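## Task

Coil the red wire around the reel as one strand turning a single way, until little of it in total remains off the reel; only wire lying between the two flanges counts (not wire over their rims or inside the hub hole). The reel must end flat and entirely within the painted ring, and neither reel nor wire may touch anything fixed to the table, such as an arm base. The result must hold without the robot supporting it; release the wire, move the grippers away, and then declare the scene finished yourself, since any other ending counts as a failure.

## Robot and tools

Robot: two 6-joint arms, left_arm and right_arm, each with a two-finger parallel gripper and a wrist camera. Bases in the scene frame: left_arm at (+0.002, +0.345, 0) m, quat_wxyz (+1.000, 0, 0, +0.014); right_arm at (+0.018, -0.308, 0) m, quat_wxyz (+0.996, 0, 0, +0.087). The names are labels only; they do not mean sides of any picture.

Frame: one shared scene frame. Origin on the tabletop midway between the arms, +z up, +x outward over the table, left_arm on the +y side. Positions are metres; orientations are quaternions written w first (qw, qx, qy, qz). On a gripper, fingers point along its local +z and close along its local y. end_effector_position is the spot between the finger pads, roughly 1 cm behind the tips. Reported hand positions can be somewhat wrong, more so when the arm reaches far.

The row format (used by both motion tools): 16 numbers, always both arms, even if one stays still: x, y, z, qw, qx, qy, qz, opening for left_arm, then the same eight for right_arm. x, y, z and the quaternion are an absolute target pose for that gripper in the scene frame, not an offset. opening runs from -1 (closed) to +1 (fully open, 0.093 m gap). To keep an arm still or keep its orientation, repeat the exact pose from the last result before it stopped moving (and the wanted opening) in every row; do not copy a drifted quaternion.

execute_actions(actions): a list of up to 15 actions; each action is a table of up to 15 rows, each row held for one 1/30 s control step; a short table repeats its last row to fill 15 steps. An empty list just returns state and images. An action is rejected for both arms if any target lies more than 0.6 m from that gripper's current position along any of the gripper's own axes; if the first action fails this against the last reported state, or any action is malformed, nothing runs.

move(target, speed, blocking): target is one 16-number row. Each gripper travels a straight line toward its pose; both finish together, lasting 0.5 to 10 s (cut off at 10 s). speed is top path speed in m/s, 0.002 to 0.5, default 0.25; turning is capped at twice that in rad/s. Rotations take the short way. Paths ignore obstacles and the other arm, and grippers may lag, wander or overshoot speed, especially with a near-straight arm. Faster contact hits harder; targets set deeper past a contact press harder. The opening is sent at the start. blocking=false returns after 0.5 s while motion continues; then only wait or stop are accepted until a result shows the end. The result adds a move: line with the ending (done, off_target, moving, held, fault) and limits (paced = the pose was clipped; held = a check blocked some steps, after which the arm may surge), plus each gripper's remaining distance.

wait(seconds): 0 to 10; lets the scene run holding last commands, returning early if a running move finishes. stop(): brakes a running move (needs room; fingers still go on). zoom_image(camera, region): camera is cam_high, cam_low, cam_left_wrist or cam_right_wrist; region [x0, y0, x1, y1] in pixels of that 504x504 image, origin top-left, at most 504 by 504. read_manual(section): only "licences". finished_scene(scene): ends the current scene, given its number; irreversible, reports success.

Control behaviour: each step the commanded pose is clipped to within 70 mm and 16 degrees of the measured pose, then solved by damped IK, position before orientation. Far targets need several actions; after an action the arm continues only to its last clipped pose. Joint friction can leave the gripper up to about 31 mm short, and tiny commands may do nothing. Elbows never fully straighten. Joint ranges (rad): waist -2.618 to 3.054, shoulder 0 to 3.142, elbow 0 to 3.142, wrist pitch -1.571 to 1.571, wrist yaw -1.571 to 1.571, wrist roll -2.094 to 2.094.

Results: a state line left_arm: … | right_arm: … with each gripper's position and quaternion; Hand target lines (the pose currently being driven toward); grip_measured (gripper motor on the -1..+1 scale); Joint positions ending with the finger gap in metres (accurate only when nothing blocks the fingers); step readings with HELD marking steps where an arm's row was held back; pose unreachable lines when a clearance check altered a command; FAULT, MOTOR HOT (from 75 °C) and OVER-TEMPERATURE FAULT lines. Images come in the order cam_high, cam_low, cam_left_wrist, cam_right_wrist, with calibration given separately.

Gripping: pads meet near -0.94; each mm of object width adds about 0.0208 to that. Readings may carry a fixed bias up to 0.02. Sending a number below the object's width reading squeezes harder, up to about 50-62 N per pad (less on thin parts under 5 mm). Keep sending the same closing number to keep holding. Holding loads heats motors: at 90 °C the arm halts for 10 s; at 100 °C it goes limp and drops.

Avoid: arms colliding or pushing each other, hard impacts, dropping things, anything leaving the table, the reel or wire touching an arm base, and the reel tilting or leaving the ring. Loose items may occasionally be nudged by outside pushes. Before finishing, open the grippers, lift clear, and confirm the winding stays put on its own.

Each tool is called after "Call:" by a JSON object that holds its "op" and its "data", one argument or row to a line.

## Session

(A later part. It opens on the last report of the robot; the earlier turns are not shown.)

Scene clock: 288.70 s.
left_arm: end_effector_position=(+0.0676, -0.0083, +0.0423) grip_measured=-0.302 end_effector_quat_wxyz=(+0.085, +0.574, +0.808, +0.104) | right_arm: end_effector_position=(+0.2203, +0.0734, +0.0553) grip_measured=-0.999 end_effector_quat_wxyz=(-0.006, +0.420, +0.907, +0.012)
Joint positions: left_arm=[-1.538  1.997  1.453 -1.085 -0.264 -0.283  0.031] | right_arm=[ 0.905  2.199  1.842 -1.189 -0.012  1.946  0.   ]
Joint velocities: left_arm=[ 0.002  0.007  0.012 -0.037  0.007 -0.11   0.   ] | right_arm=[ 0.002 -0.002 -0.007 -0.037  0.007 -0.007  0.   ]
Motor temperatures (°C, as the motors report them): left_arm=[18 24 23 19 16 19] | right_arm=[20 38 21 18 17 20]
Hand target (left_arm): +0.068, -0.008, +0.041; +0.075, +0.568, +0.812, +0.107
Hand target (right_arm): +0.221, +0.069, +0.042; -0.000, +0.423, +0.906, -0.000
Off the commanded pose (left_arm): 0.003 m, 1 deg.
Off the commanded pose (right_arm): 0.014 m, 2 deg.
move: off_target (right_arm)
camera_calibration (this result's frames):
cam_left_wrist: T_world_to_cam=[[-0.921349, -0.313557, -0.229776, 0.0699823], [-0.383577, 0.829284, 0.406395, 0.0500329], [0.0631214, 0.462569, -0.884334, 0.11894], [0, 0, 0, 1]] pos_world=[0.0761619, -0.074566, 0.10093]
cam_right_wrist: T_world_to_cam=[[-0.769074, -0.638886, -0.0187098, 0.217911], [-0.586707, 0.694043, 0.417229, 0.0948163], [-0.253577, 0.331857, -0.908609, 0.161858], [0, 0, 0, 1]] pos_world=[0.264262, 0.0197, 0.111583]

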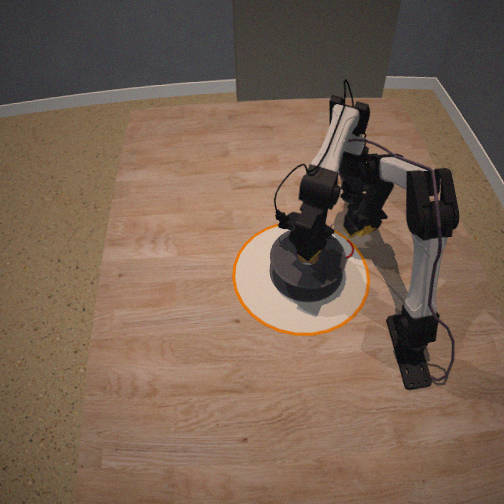

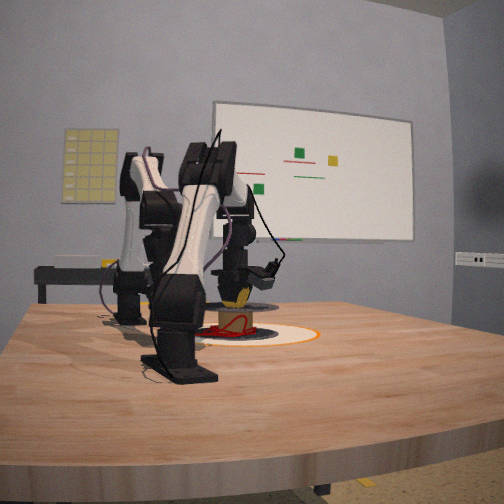

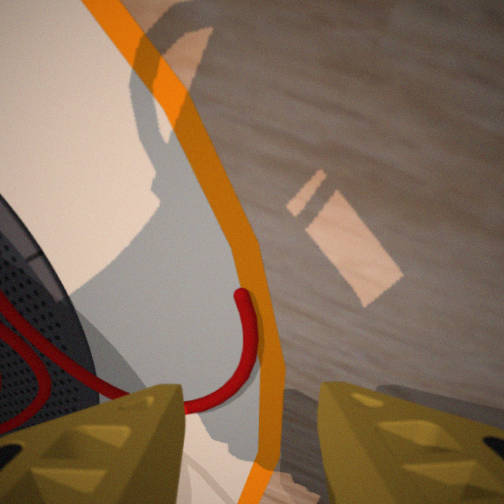

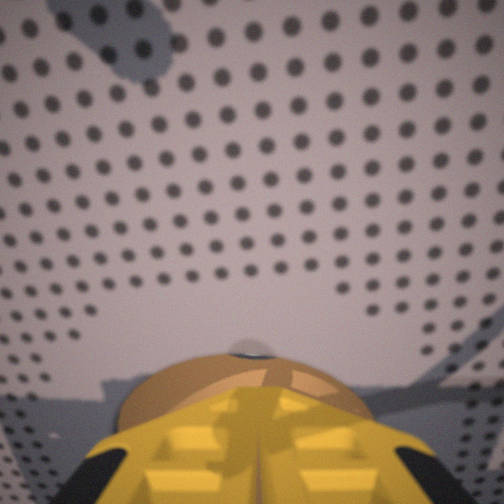

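Call:
{"op": "move", "data": {
  "target": [0.077,-0.005,0.003,0.075,0.569,0.812,0.107,-0.3, 0.221,0.070,0.040,0,0.4226,0.9063,0,-0.2],
  "speed": 0.1
}}

Call:
{"op": "move", "data": {
  "target": [0.077,-0.005,0.003,0.075,0.569,0.812,0.107,-1, 0.221,0.070,0.040,0,0.4226,0.9063,0,-0.2],
  "speed": 0.1
}}

Scene clock: 289.93 s.
left_arm: end_effector_position=(+0.0748, -0.0032, +0.0158) grip_measured=-0.302 end_effector_quat_wxyz=(+0.078, +0.571, +0.810, +0.111) | right_arm: end_effector_position=(+0.2207, +0.0742, +0.0581) grip_measured=-0.254 end_effector_quat_wxyz=(-0.005, +0.420, +0.907, +0.017)
Joint positions: left_arm=[-1.516  2.031  1.391 -1.003 -0.262 -0.27   0.031] | right_arm=[ 0.905  2.192  1.842 -1.187 -0.012  1.947  0.033]
Joint velocities: left_arm=[-0.017  0.012  0.017 -0.007 -0.066 -0.007 -0.001] | right_arm=[ 0.002  0.002 -0.012  0.022  0.007  0.037 -0.   ]
Motor temperatures (°C, as the motors report them): left_arm=[18 24 23 19 16 19] | right_arm=[20 38 21 18 17 20]
Hand target (left_arm): +0.077, -0.005, +0.003; +0.075, +0.569, +0.812, +0.107
Hand target (right_arm): +0.221, +0.069, +0.041; -0.000, +0.423, +0.906, -0.000
Off the commanded pose (left_arm): 0.013 m, 1 deg.
Off the commanded pose (right_arm): 0.019 m, 2 deg.
move: off_target (left_arm, right_arm)
camera_calibration (this result's frames):
cam_left_wrist: T_world_to_cam=[[-0.91897, -0.318968, -0.231848, 0.0720243], [-0.390435, 0.818425, 0.421594, 0.059564], [0.0552752, 0.477954, -0.876644, 0.0932857], [0, 0, 0, 1]] pos_world=[0.0842876, -0.0703615, 0.0733652]
cam_right_wrist: T_world_to_cam=[[-0.769218, -0.638408, -0.0271805, 0.219328], [-0.588248, 0.690887, 0.420286, 0.0937101], [-0.249535, 0.33928, -0.906985, 0.162742], [0, 0, 0, 1]] pos_world=[0.264445, 0.0200625, 0.114181]

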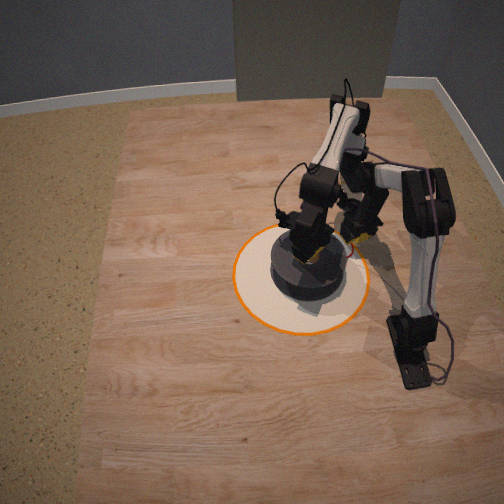

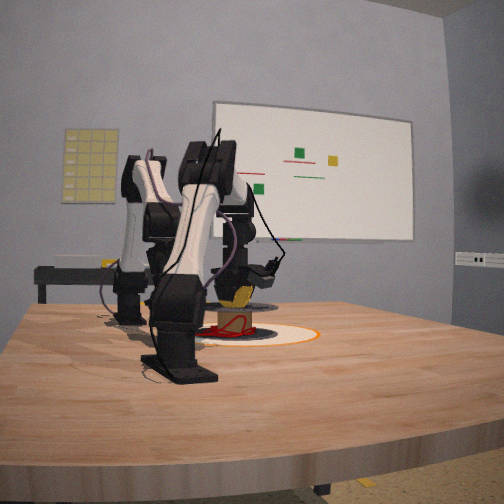

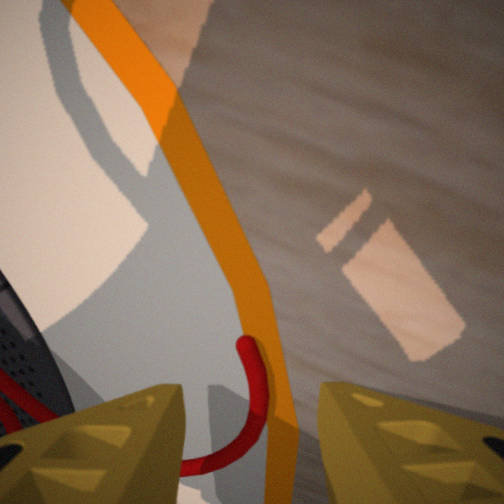

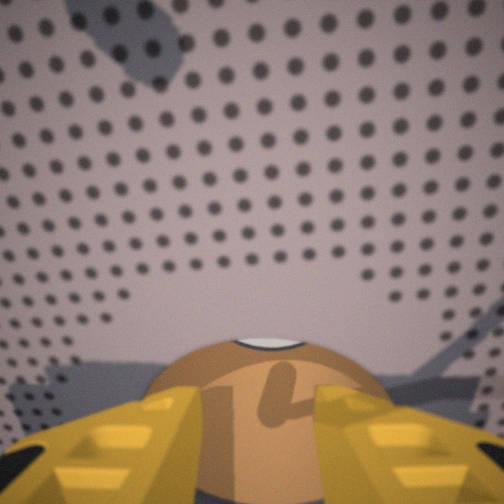

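Scene clock: 290.63 s.
left_arm: end_effector_position=(+0.0748, -0.0040, +0.0158) grip_measured=-0.998 end_effector_quat_wxyz=(+0.079, +0.570, +0.810, +0.109) | right_arm: end_effector_position=(+0.2207, +0.0743, +0.0584) grip_measured=-0.254 end_effector_quat_wxyz=(-0.005, +0.420, +0.907, +0.017)
Joint positions: left_arm=[-1.516  2.031  1.391 -0.999 -0.261 -0.27   0.   ] | right_arm=[ 0.905  2.191  1.842 -1.187 -0.012  1.947  0.033]
Joint velocities: left_arm=[-0.002  0.002 -0.012 -0.007 -0.022 -0.051  0.   ] | right_arm=[ 0.002  0.022 -0.007 -0.066 -0.022 -0.066 -0.001]
Motor temperatures (°C, as the motors report them): left_arm=[18 24 23 19 16 19] | right_arm=[20 38 21 18 17 20]
Hand target (left_arm): +0.077, -0.005, +0.003; +0.075, +0.569, +0.812, +0.107
Hand target (right_arm): +0.221, +0.069, +0.041; -0.000, +0.423, +0.906, -0.000
Off the commanded pose (left_arm): 0.013 m, 1 deg.
Off the commanded pose (right_arm): 0.019 m, 2 deg.
move: off_target (left_arm, right_arm)
camera_calibration (this result's frames):
cam_left_wrist: T_world_to_cam=[[-0.919063, -0.319822, -0.230299, 0.07167], [-0.390279, 0.819868, 0.418926, 0.0602835], [0.0548329, 0.4749, -0.87833, 0.0936473], [0, 0, 0, 1]] pos_world=[0.0842616, -0.0709759, 0.0735044]
cam_right_wrist: T_world_to_cam=[[-0.769208, -0.638389, -0.027887, 0.219413], [-0.588399, 0.690604, 0.420538, 0.0936035], [-0.249208, 0.33989, -0.906846, 0.162894], [0, 0, 0, 1]] pos_world=[0.264445, 0.0200619, 0.114475]

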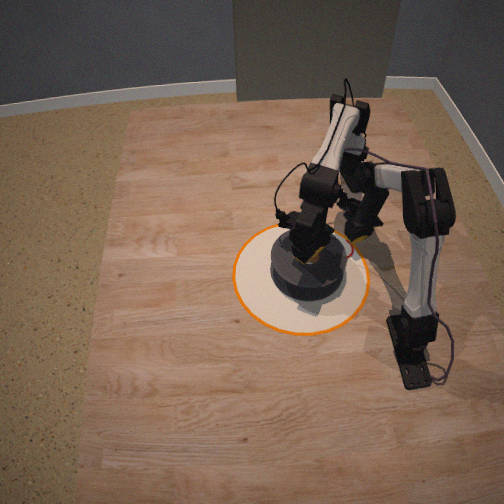

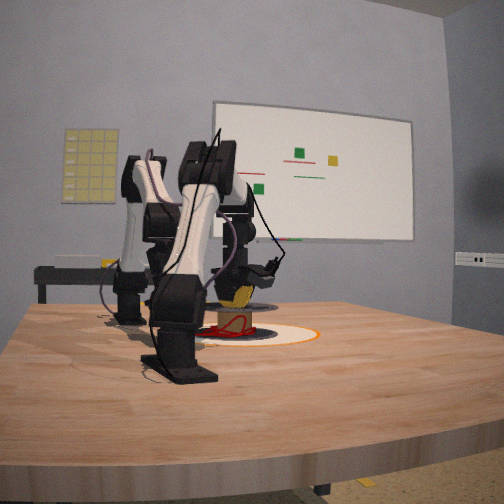

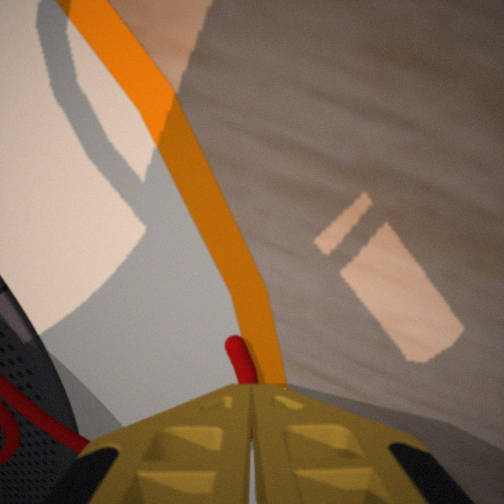

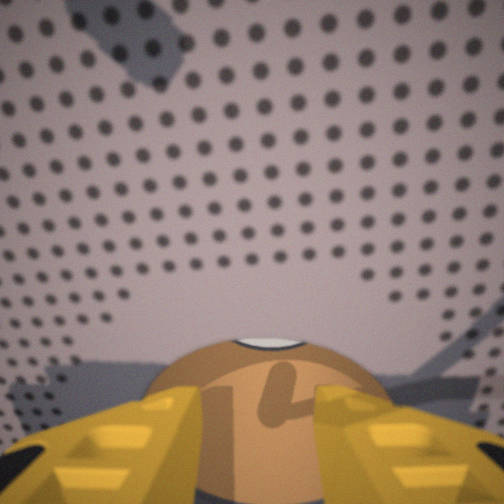

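Call:
{"op": "move", "data": {
  "target": [0.077,-0.005,-0.006,0.075,0.569,0.812,0.107,-0.4, 0.221,0.070,0.040,0,0.4226,0.9063,0,-0.2],
  "speed": 0.05
}}

Call:
{"op": "move", "data": {
  "target": [0.077,-0.005,-0.006,0.075,0.569,0.812,0.107,-1, 0.221,0.070,0.040,0,0.4226,0.9063,0,-0.2],
  "speed": 0.1
}}

Scene clock: 291.80 s.
left_arm: end_effector_position=(+0.0753, -0.0041, +0.0151) grip_measured=-0.403 end_effector_quat_wxyz=(+0.080, +0.571, +0.810, +0.109) | right_arm: end_effector_position=(+0.2207, +0.0743, +0.0584) grip_measured=-0.254 end_effector_quat_wxyz=(-0.005, +0.420, +0.907, +0.017)
Joint positions: left_arm=[-1.516  2.031  1.387 -0.994 -0.264 -0.269  0.026] | right_arm=[ 0.905  2.191  1.842 -1.187 -0.012  1.947  0.033]
Joint velocities: left_arm=[ 0.002  0.002 -0.017  0.007 -0.007 -0.037  0.   ] | right_arm=[ 0.007 -0.002  0.012 -0.007  0.037  0.051 -0.   ]
Motor temperatures (°C, as the motors report them): left_arm=[18 24 23 19 16 19] | right_arm=[20 38 21 18 17 20]
Hand target (left_arm): +0.077, -0.004, -0.005; +0.075, +0.569, +0.812, +0.107
Hand target (right_arm): +0.221, +0.069, +0.041; -0.000, +0.423, +0.906, -0.000
Off the commanded pose (left_arm): 0.021 m, 1 deg.
Off the commanded pose (right_arm): 0.019 m, 2 deg.
move: off_target (left_arm, right_arm)
camera_calibration (this result's frames):
cam_left_wrist: T_world_to_cam=[[-0.918889, -0.318575, -0.232708, 0.0719767], [-0.390183, 0.82105, 0.416695, 0.0608676], [0.0583162, 0.473695, -0.878756, 0.0927868], [0, 0, 0, 1]] pos_world=[0.0844771, -0.0709981, 0.0729232]
cam_right_wrist: T_world_to_cam=[[-0.769208, -0.638389, -0.027887, 0.219413], [-0.588399, 0.690604, 0.420538, 0.0936035], [-0.249208, 0.33989, -0.906846, 0.162894], [0, 0, 0, 1]] pos_world=[0.264445, 0.0200619, 0.114475]

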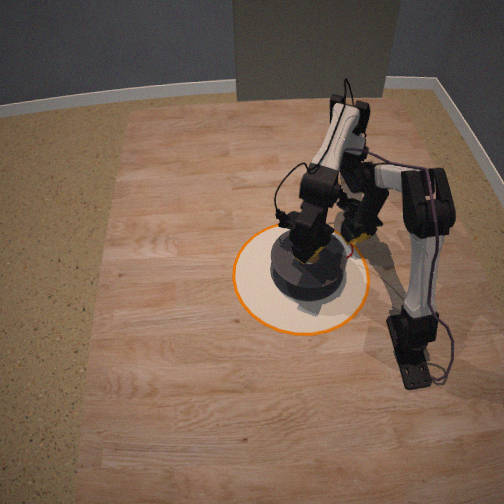

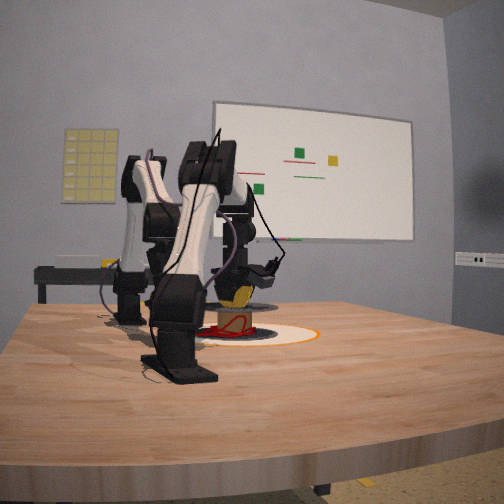

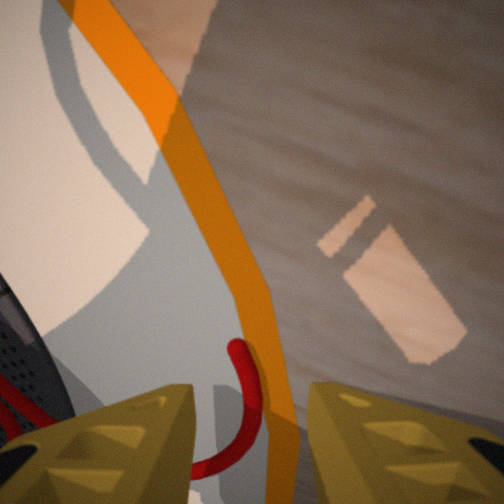

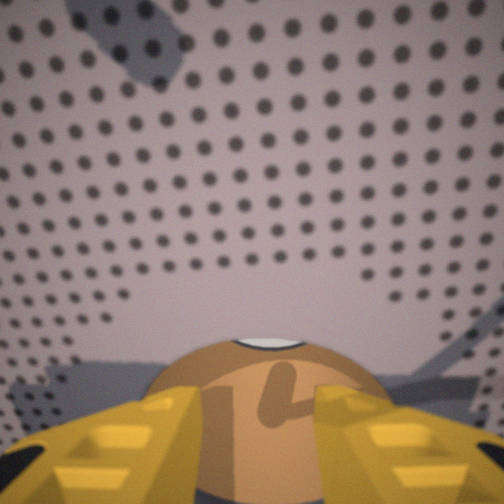

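Scene clock: 292.50 s.
left_arm: end_effector_position=(+0.0750, -0.0050, +0.0152) grip_measured=-0.998 end_effector_quat_wxyz=(+0.082, +0.571, +0.810, +0.107) | right_arm: end_effector_position=(+0.2207, +0.0743, +0.0584) grip_measured=-0.254 end_effector_quat_wxyz=(-0.005, +0.420, +0.907, +0.017)
Joint positions: left_arm=[-1.516  2.028  1.385 -0.987 -0.263 -0.269  0.   ] | right_arm=[ 0.905  2.191  1.842 -1.187 -0.012  1.946  0.033]
Joint velocities: left_arm=[ 0.007 -0.002 -0.007  0.007 -0.022  0.037  0.   ] | right_arm=[-0.007 -0.002  0.002  0.066 -0.037 -0.051 -0.001]
Motor temperatures (°C, as the motors report them): left_arm=[18 24 23 19 16 19] | right_arm=[20 38 21 18 17 20]
Hand target (left_arm): +0.077, -0.004, -0.005; +0.075, +0.569, +0.812, +0.107
Hand target (right_arm): +0.221, +0.069, +0.041; -0.000, +0.422, +0.906, -0.000
Off the commanded pose (left_arm): 0.021 m, 1 deg.
Off the commanded pose (right_arm): 0.019 m, 2 deg.
move: off_target (left_arm, right_arm)
camera_calibration (this result's frames):
cam_left_wrist: T_world_to_cam=[[-0.919127, -0.319808, -0.23006, 0.0714633], [-0.389678, 0.823886, 0.411538, 0.0615267], [0.0579298, 0.467905, -0.881878, 0.0934371], [0, 0, 0, 1]] pos_world=[0.0842467, -0.0715561, 0.0735204]
cam_right_wrist: T_world_to_cam=[[-0.768965, -0.638683, -0.0278962, 0.219382], [-0.588668, 0.69038, 0.420529, 0.09368], [-0.249326, 0.339794, -0.90685, 0.162927], [0, 0, 0, 1]] pos_world=[0.264465, 0.0200787, 0.114475]

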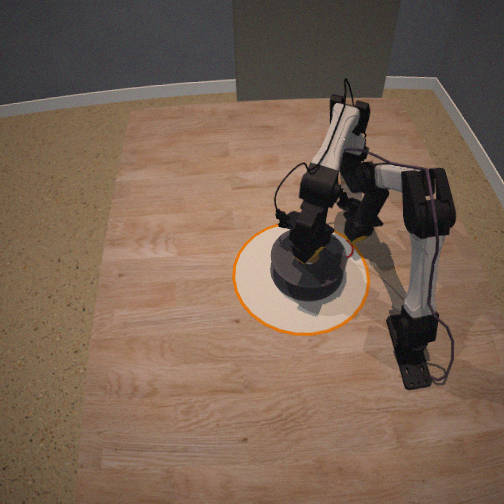

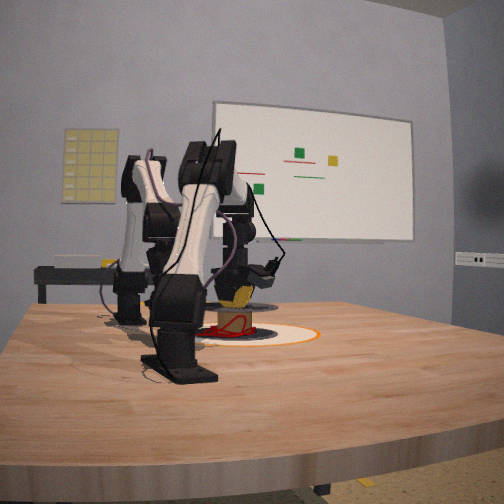

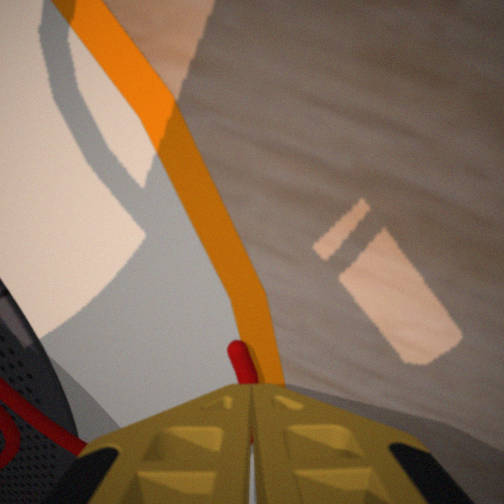

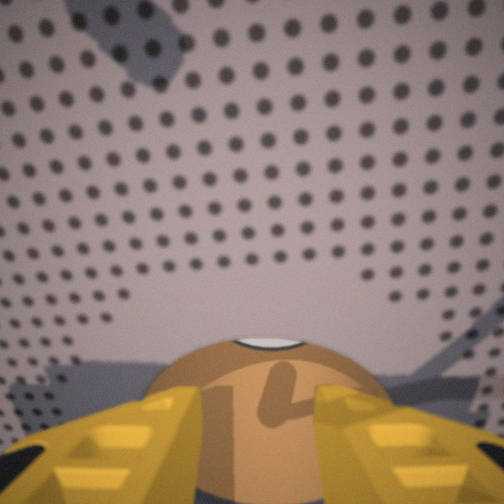

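Call:
{"op": "move", "data": {
  "target": [0.065,-0.005,0.035,0.075,0.569,0.812,0.107,-1, 0.221,0.070,0.040,0,0.4226,0.9063,0,-0.2],
  "speed": 0.1
}}

Scene clock: 294.00 s.
left_arm: end_effector_position=(+0.0692, -0.0007, +0.0243) grip_measured=-0.998 end_effector_quat_wxyz=(+0.072, +0.569, +0.810, +0.119) | right_arm: end_effector_position=(+0.2207, +0.0743, +0.0584) grip_measured=-0.254 end_effector_quat_wxyz=(-0.005, +0.420, +0.907, +0.017)
Joint positions: left_arm=[-1.531  2.028  1.421 -1.061 -0.262 -0.292  0.   ] | right_arm=[ 0.905  2.191  1.842 -1.187 -0.012  1.946  0.033]
Joint velocities: left_arm=[-0.002  0.012  0.002 -0.022  0.022 -0.007  0.   ] | right_arm=[ 0.002 -0.007  0.007 -0.022 -0.007 -0.037 -0.001]
Motor temperatures (°C, as the motors report them): left_arm=[18 24 23 19 16 19] | right_arm=[20 38 21 18 17 20]
Hand target (left_arm): +0.065, -0.005, +0.035; +0.075, +0.569, +0.812, +0.107
Hand target (right_arm): +0.221, +0.069, +0.041; -0.000, +0.423, +0.906, -0.000
Off the commanded pose (left_arm): 0.012 m, 1 deg.
Off the commanded pose (right_arm): 0.019 m, 2 deg.
move: off_target (left_arm, right_arm)
camera_calibration (this result's frames):
cam_left_wrist: T_world_to_cam=[[-0.91709, -0.319478, -0.238494, 0.069573], [-0.395168, 0.807651, 0.437654, 0.0516842], [0.0527992, 0.495614, -0.866937, 0.0997239], [0, 0, 0, 1]] pos_world=[0.0789633, -0.0689403, 0.0804272]
cam_right_wrist: T_world_to_cam=[[-0.768965, -0.638683, -0.0278962, 0.219382], [-0.588668, 0.69038, 0.420529, 0.09368], [-0.249326, 0.339794, -0.90685, 0.162927], [0, 0, 0, 1]] pos_world=[0.264465, 0.0200787, 0.114475]

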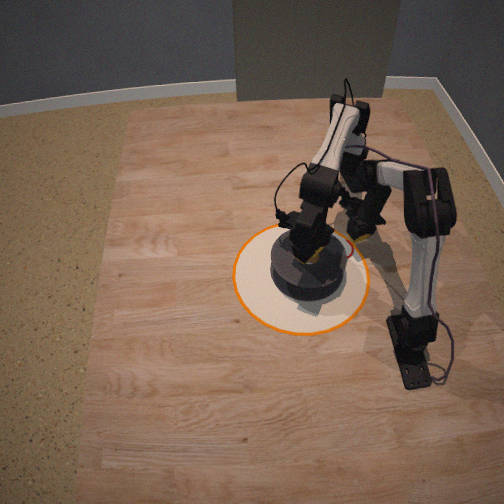

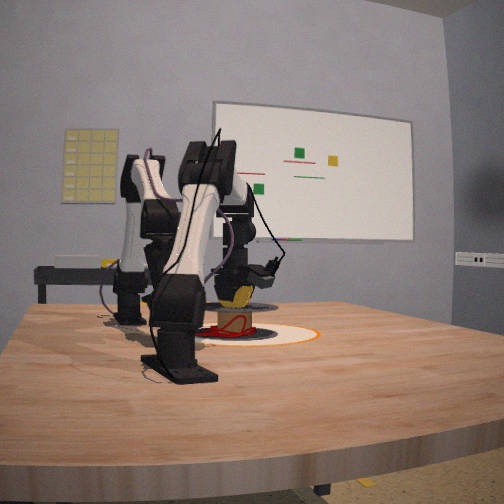

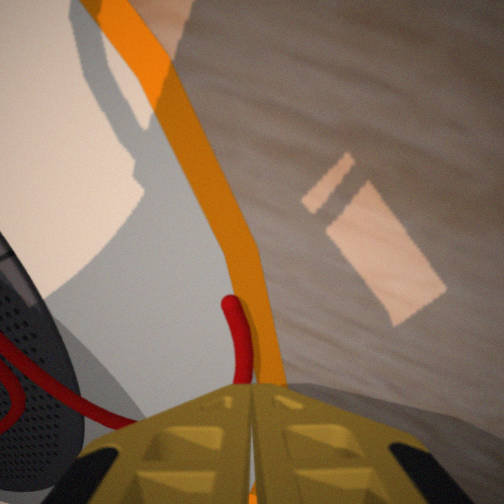

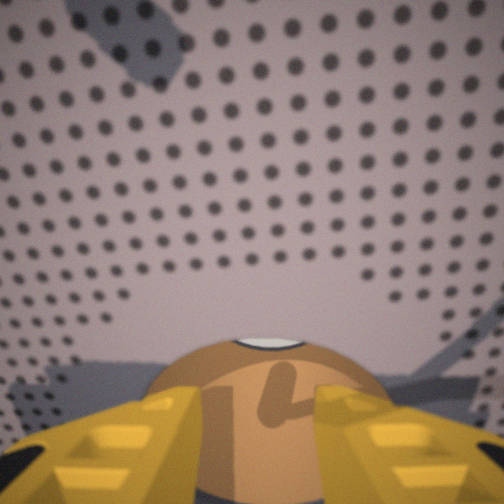

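Call:
{"op": "execute_actions", "data": {
  "actions": []
}}

Scene clock: 295.70 s.
left_arm: end_effector_position=(+0.0691, -0.0003, +0.0243) grip_measured=-0.998 end_effector_quat_wxyz=(+0.072, +0.569, +0.811, +0.120) | right_arm: end_effector_position=(+0.2207, +0.0743, +0.0584) grip_measured=-0.254 end_effector_quat_wxyz=(-0.005, +0.420, +0.907, +0.017)
Joint positions: left_arm=[-1.531  2.028  1.421 -1.062 -0.262 -0.293  0.   ] | right_arm=[ 0.905  2.191  1.842 -1.187 -0.012  1.946  0.033]
Joint velocities: left_arm=[-0.017  0.007 -0.007 -0.051  0.037  0.022  0.   ] | right_arm=[ 0.002 -0.007 -0.007 -0.022 -0.022 -0.007 -0.002]
Motor temperatures (°C, as the motors report them): left_arm=[18 25 23 19 16 19] | right_arm=[20 38 21 18 17 20]
Hand target (left_arm): +0.065, -0.005, +0.035; +0.075, +0.569, +0.812, +0.107
Hand target (right_arm): +0.221, +0.069, +0.041; -0.000, +0.423, +0.906, -0.000
Off the commanded pose (left_arm): 0.012 m, 2 deg.
Off the commanded pose (right_arm): 0.019 m, 2 deg.
camera_calibration (this result's frames):
cam_left_wrist: T_world_to_cam=[[-0.91686, -0.319833, -0.238904, 0.0696679], [-0.395753, 0.806779, 0.438735, 0.0513835], [0.0524206, 0.496805, -0.866278, 0.0995886], [0, 0, 0, 1]] pos_world=[0.0789903, -0.0686492, 0.0803716]
cam_right_wrist: T_world_to_cam=[[-0.768965, -0.638683, -0.0278962, 0.219382], [-0.588668, 0.69038, 0.420529, 0.09368], [-0.249326, 0.339794, -0.90685, 0.162927], [0, 0, 0, 1]] pos_world=[0.264465, 0.0200787, 0.114475]

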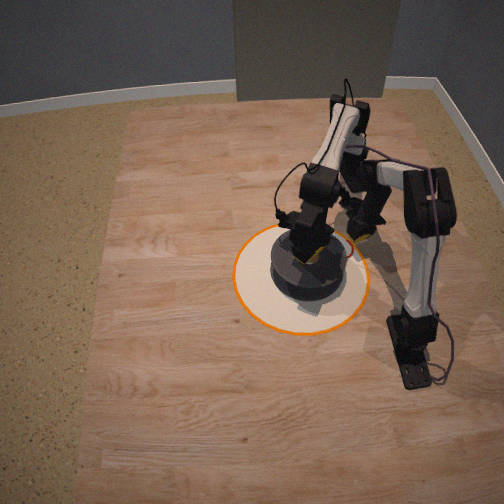

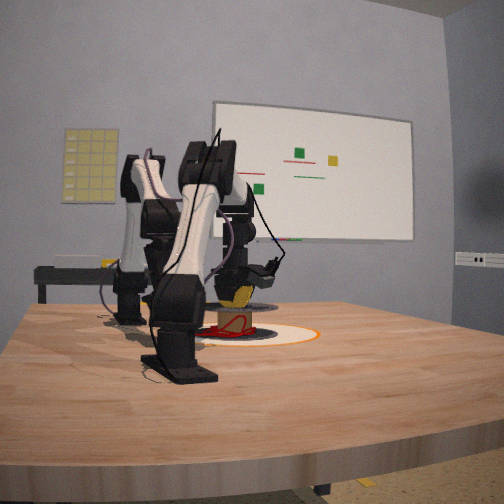

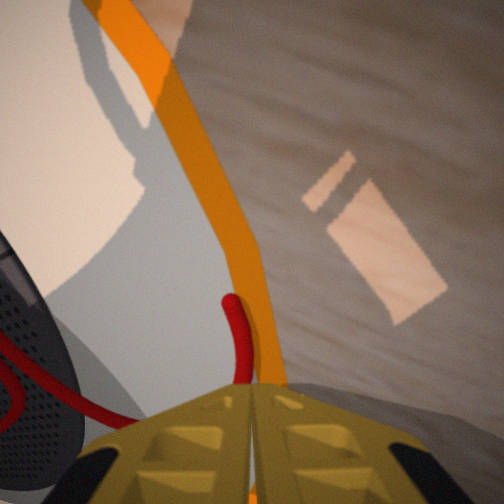

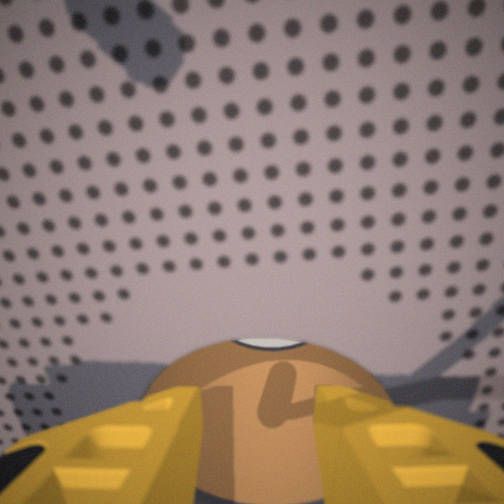

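Call:
{"op": "move", "data": {
  "target": [0.078,-0.003,0.045,0,0.537,0.843,0,-0.4,0.221,0.070,0.040,0,0.4226,0.9063,0,-0.2],
  "speed": 0.1
}}

Scene clock: 299.83 s.
left_arm: end_effector_position=(+0.0774, -0.0024, +0.0405) grip_measured=-0.402 end_effector_quat_wxyz=(-0.004, +0.538, +0.843, +0.014) | right_arm: end_effector_position=(+0.2207, +0.0743, +0.0584) grip_measured=-0.254 end_effector_quat_wxyz=(-0.005, +0.420, +0.907, +0.017)
Joint positions: left_arm=[-1.392  1.962  1.421 -1.056 -0.014 -0.228  0.026] | right_arm=[ 0.905  2.191  1.842 -1.187 -0.012  1.946  0.033]
Joint velocities: left_arm=[ 0.002  0.017  0.022 -0.051  0.051 -0.051 -0.   ] | right_arm=[-0.002 -0.002 -0.002 -0.037 -0.11  -0.051 -0.001]
Motor temperatures (°C, as the motors report them): left_arm=[18 26 24 19 16 19] | right_arm=[20 38 21 18 17 20]
Hand target (left_arm): +0.078, -0.003, +0.045; -0.000, +0.538, +0.843, -0.000
Hand target (right_arm): +0.221, +0.069, +0.041; -0.000, +0.423, +0.906, -0.000
Off the commanded pose (left_arm): 0.005 m, 2 deg.
Off the commanded pose (right_arm): 0.019 m, 2 deg.
move: off_target (right_arm)
camera_calibration (this result's frames):
cam_left_wrist: T_world_to_cam=[[-0.910529, -0.413056, 0.0179217, 0.0693661], [-0.361196, 0.815808, 0.451657, 0.0460289], [-0.20118, 0.404774, -0.892012, 0.134688], [0, 0, 0, 1]] pos_world=[0.106882, -0.063417, 0.0981112]
cam_right_wrist: T_world_to_cam=[[-0.768965, -0.638683, -0.0278962, 0.219382], [-0.588668, 0.69038, 0.420529, 0.09368], [-0.249326, 0.339794, -0.90685, 0.162927], [0, 0, 0, 1]] pos_world=[0.264465, 0.0200787, 0.114475]

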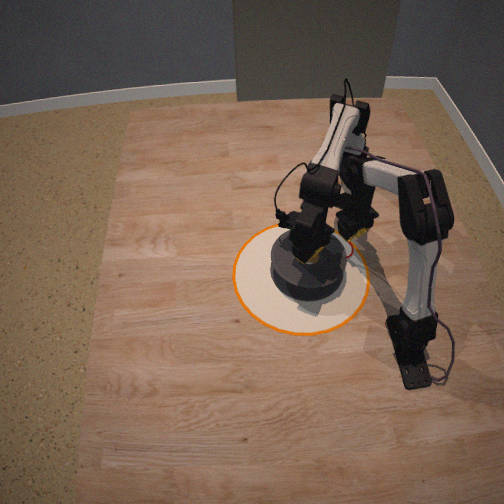

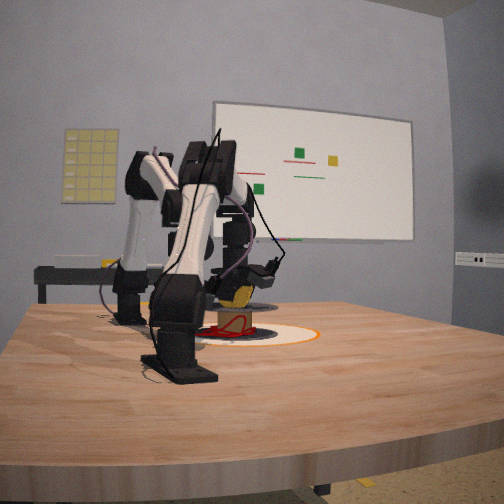

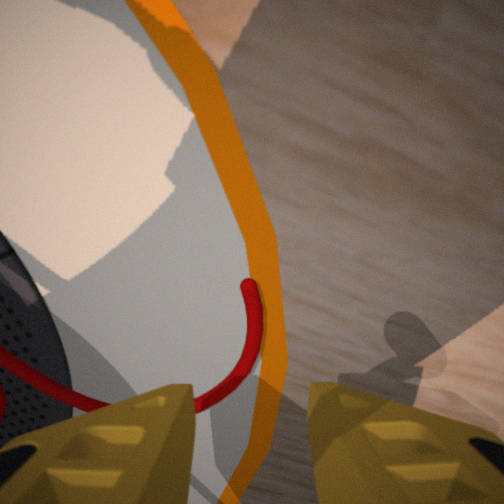

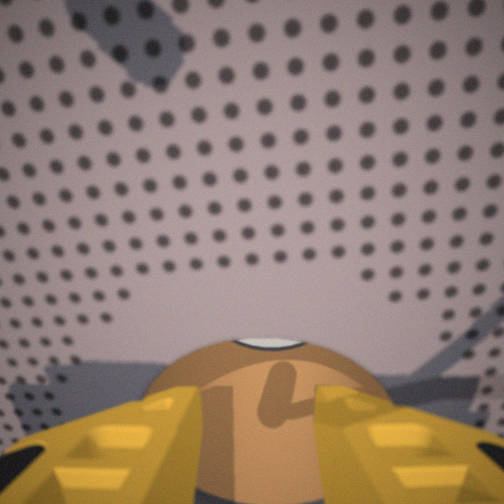

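Call:
{"op": "move", "data": {
  "target": [0.078,-0.003,0.002,0,0.537,0.843,0,-0.4,0.221,0.070,0.040,0,0.4226,0.9063,0,-0.2],
  "speed": 0.06
}}

Call:
{"op": "move", "data": {
  "target": [0.078,-0.003,0.002,0,0.537,0.843,0,-1,0.221,0.070,0.040,0,0.4226,0.9063,0,-0.2],
  "speed": 0.06
}}

Call:
{"op": "move", "data": {
  "target": [0.078,-0.003,0.045,0,0.537,0.843,0,-1,0.221,0.070,0.040,0,0.4226,0.9063,0,-0.2],
  "speed": 0.06
}}

Scene clock: 301.53 s.
left_arm: end_effector_position=(+0.0768, -0.0022, +0.0126) grip_measured=-0.402 end_effector_quat_wxyz=(+0.004, +0.539, +0.842, +0.003) | right_arm: end_effector_position=(+0.2207, +0.0743, +0.0584) grip_measured=-0.254 end_effector_quat_wxyz=(-0.005, +0.420, +0.907, +0.017)
Joint positions: left_arm=[-1.392  1.973  1.319 -0.915 -0.011 -0.226  0.026] | right_arm=[ 0.905  2.191  1.842 -1.187 -0.012  1.946  0.033]
Joint velocities: left_arm=[ 0.022  0.002 -0.007 -0.007  0.022 -0.007  0.   ] | right_arm=[-0.007 -0.007 -0.017  0.007 -0.051 -0.022  0.001]
Motor temperatures (°C, as the motors report them): left_arm=[18 26 24 19 16 19] | right_arm=[20 38 21 18 17 20]
Hand target (left_arm): +0.078, -0.003, +0.002; -0.000, +0.537, +0.843, +0.000
Hand target (right_arm): +0.221, +0.069, +0.041; -0.000, +0.423, +0.906, -0.000
Off the commanded pose (left_arm): 0.011 m, 1 deg.
Off the commanded pose (right_arm): 0.019 m, 2 deg.
move: off_target (left_arm, right_arm)
camera_calibration (this result's frames):
cam_left_wrist: T_world_to_cam=[[-0.911205, -0.411066, 0.0270257, 0.0693784], [-0.361196, 0.828759, 0.42743, 0.0585923], [-0.1981, 0.379714, -0.903645, 0.109429], [0, 0, 0, 1]] pos_world=[0.106059, -0.0615915, 0.0719657]
cam_right_wrist: T_world_to_cam=[[-0.768965, -0.638683, -0.0278962, 0.219382], [-0.588668, 0.69038, 0.420529, 0.09368], [-0.249326, 0.339794, -0.90685, 0.162927], [0, 0, 0, 1]] pos_world=[0.264465, 0.0200787, 0.114475]

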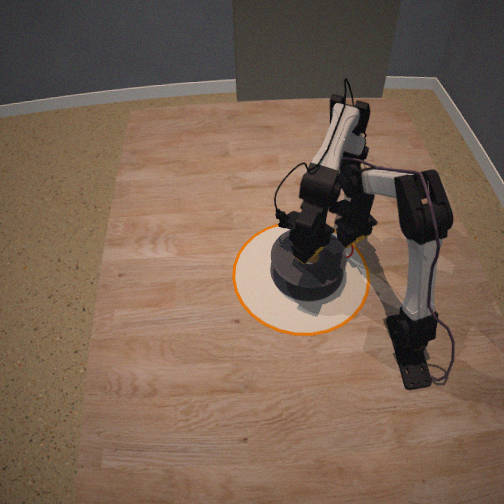

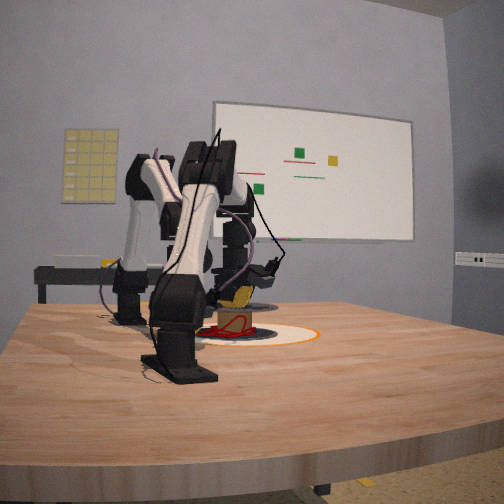

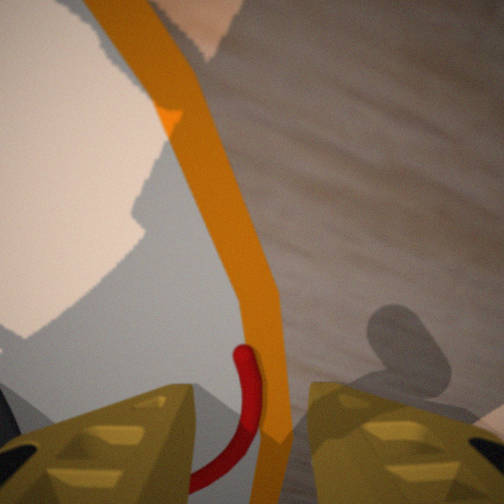

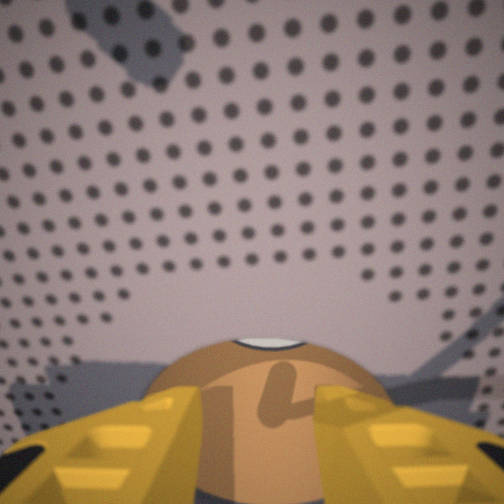

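Scene clock: 302.23 s.
left_arm: end_effector_position=(+0.0767, -0.0034, +0.0126) grip_measured=-0.991 end_effector_quat_wxyz=(+0.005, +0.539, +0.842, +0.001) | right_arm: end_effector_position=(+0.2207, +0.0743, +0.0584) grip_measured=-0.254 end_effector_quat_wxyz=(-0.005, +0.420, +0.907, +0.017)
Joint positions: left_arm=[-1.392  1.973  1.319 -0.91  -0.009 -0.226  0.   ] | right_arm=[ 0.905  2.191  1.842 -1.187 -0.012  1.946  0.033]
Joint velocities: left_arm=[-0.007 -0.012 -0.002  0.007 -0.022 -0.007  0.   ] | right_arm=[-0.017  0.017 -0.012 -0.037 -0.037  0.037 -0.001]
Motor temperatures (°C, as the motors report them): left_arm=[18 26 24 19 16 19] | right_arm=[20 38 21 18 17 20]
Hand target (left_arm): +0.078, -0.003, +0.002; -0.000, +0.537, +0.843, +0.000
Hand target (right_arm): +0.221, +0.069, +0.041; -0.000, +0.423, +0.906, -0.000
Off the commanded pose (left_arm): 0.011 m, 1 deg.
Off the commanded pose (right_arm): 0.019 m, 2 deg.
move: off_target (left_arm, right_arm)
camera_calibration (this result's frames):
cam_left_wrist: T_world_to_cam=[[-0.91133, -0.410558, 0.0303246, 0.068713], [-0.360352, 0.831163, 0.423456, 0.0595787], [-0.199058, 0.374981, -0.905409, 0.10996], [0, 0, 0, 1]] pos_world=[0.105978, -0.0625419, 0.0722463]
cam_right_wrist: T_world_to_cam=[[-0.768965, -0.638683, -0.0278962, 0.219382], [-0.588668, 0.69038, 0.420529, 0.09368], [-0.249326, 0.339794, -0.90685, 0.162927], [0, 0, 0, 1]] pos_world=[0.264465, 0.0200787, 0.114475]

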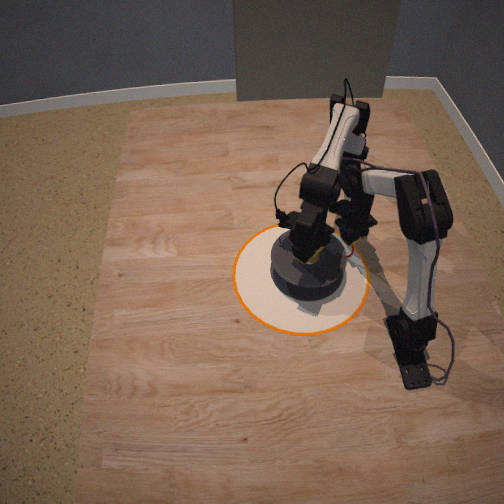

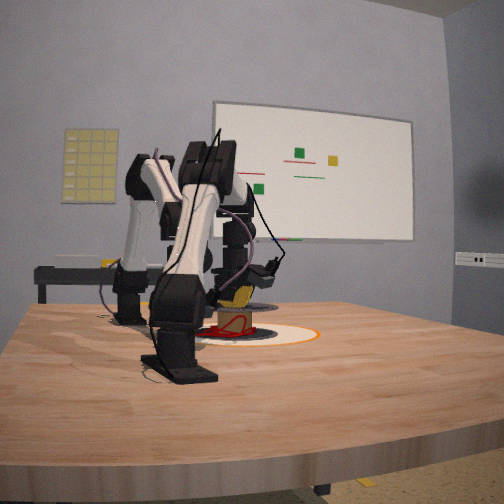

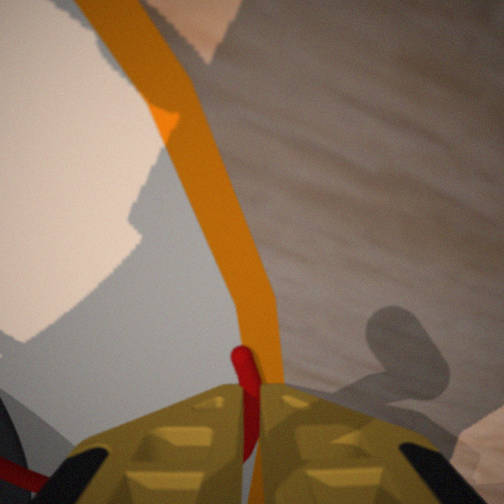

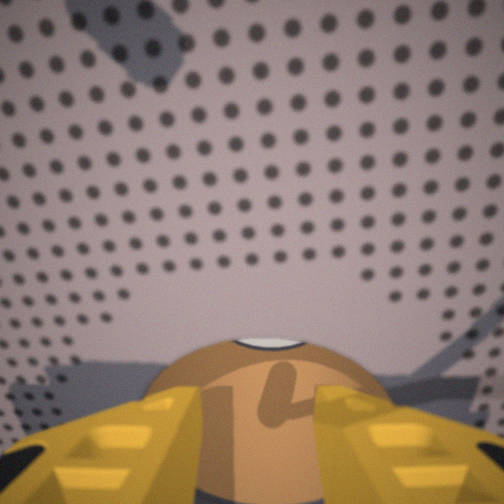

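Scene clock: 303.27 s.
left_arm: end_effector_position=(+0.0762, -0.0008, +0.0333) grip_measured=-0.991 end_effector_quat_wxyz=(-0.004, +0.539, +0.842, +0.010) | right_arm: end_effector_position=(+0.2207, +0.0743, +0.0584) grip_measured=-0.254 end_effector_quat_wxyz=(-0.005, +0.420, +0.907, +0.017)
Joint positions: left_arm=[-1.392  1.958  1.385 -1.018 -0.009 -0.226  0.   ] | right_arm=[ 0.905  2.191  1.842 -1.187 -0.012  1.946  0.033]
Joint velocities: left_arm=[-0.012 -0.007 -0.012  0.007 -0.022 -0.037  0.   ] | right_arm=[ 0.007 -0.002 -0.012  0.007 -0.037 -0.022 -0.001]
Motor temperatures (°C, as the motors report them): left_arm=[18 27 24 19 16 19] | right_arm=[20 38 21 18 17 20]
Hand target (left_arm): +0.078, -0.003, +0.045; +0.000, +0.537, +0.843, -0.000
Hand target (right_arm): +0.221, +0.069, +0.041; -0.000, +0.423, +0.906, -0.000
Off the commanded pose (left_arm): 0.012 m, 1 deg.
Off the commanded pose (right_arm): 0.019 m, 2 deg.
move: off_target (left_arm, right_arm)
camera_calibration (this result's frames):
cam_left_wrist: T_world_to_cam=[[-0.911182, -0.411266, 0.0246586, 0.0688466], [-0.358002, 0.819954, 0.446665, 0.0474343], [-0.203917, 0.398165, -0.894362, 0.12762], [0, 0, 0, 1]] pos_world=[0.105737, -0.0613937, 0.0912539]
cam_right_wrist: T_world_to_cam=[[-0.768965, -0.638683, -0.0278962, 0.219382], [-0.588668, 0.69038, 0.420529, 0.09368], [-0.249326, 0.339794, -0.90685, 0.162927], [0, 0, 0, 1]] pos_world=[0.264465, 0.0200787, 0.114475]

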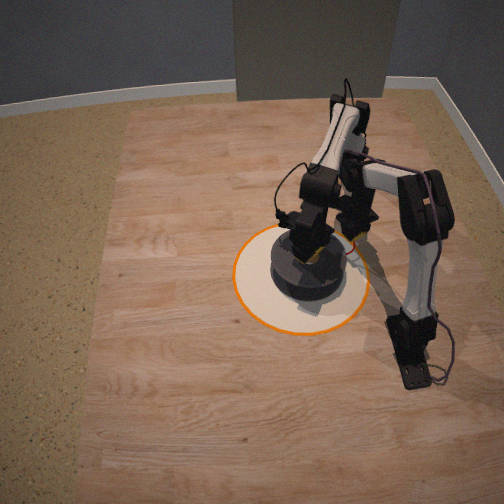

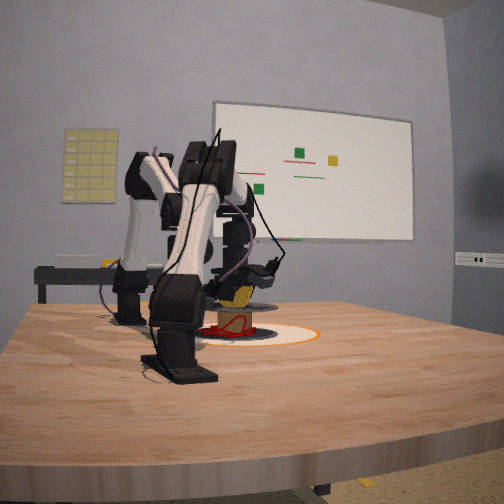

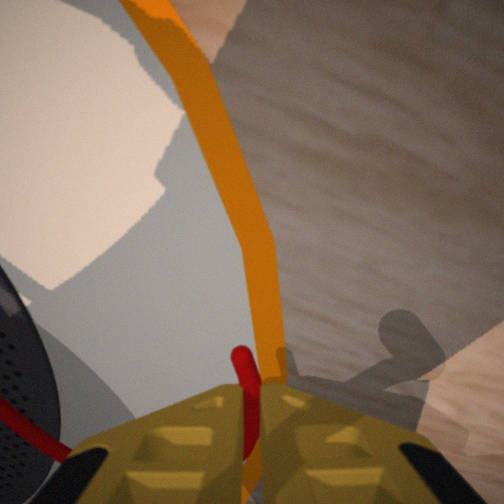

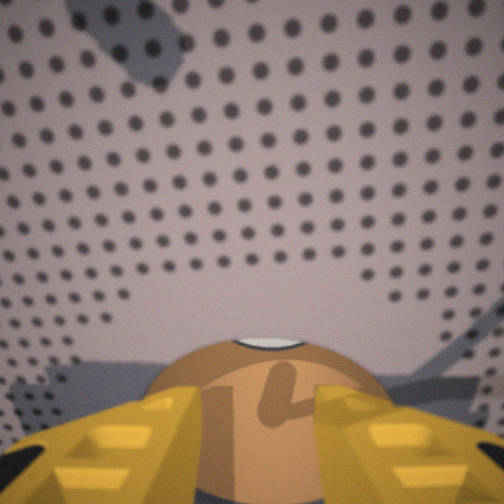

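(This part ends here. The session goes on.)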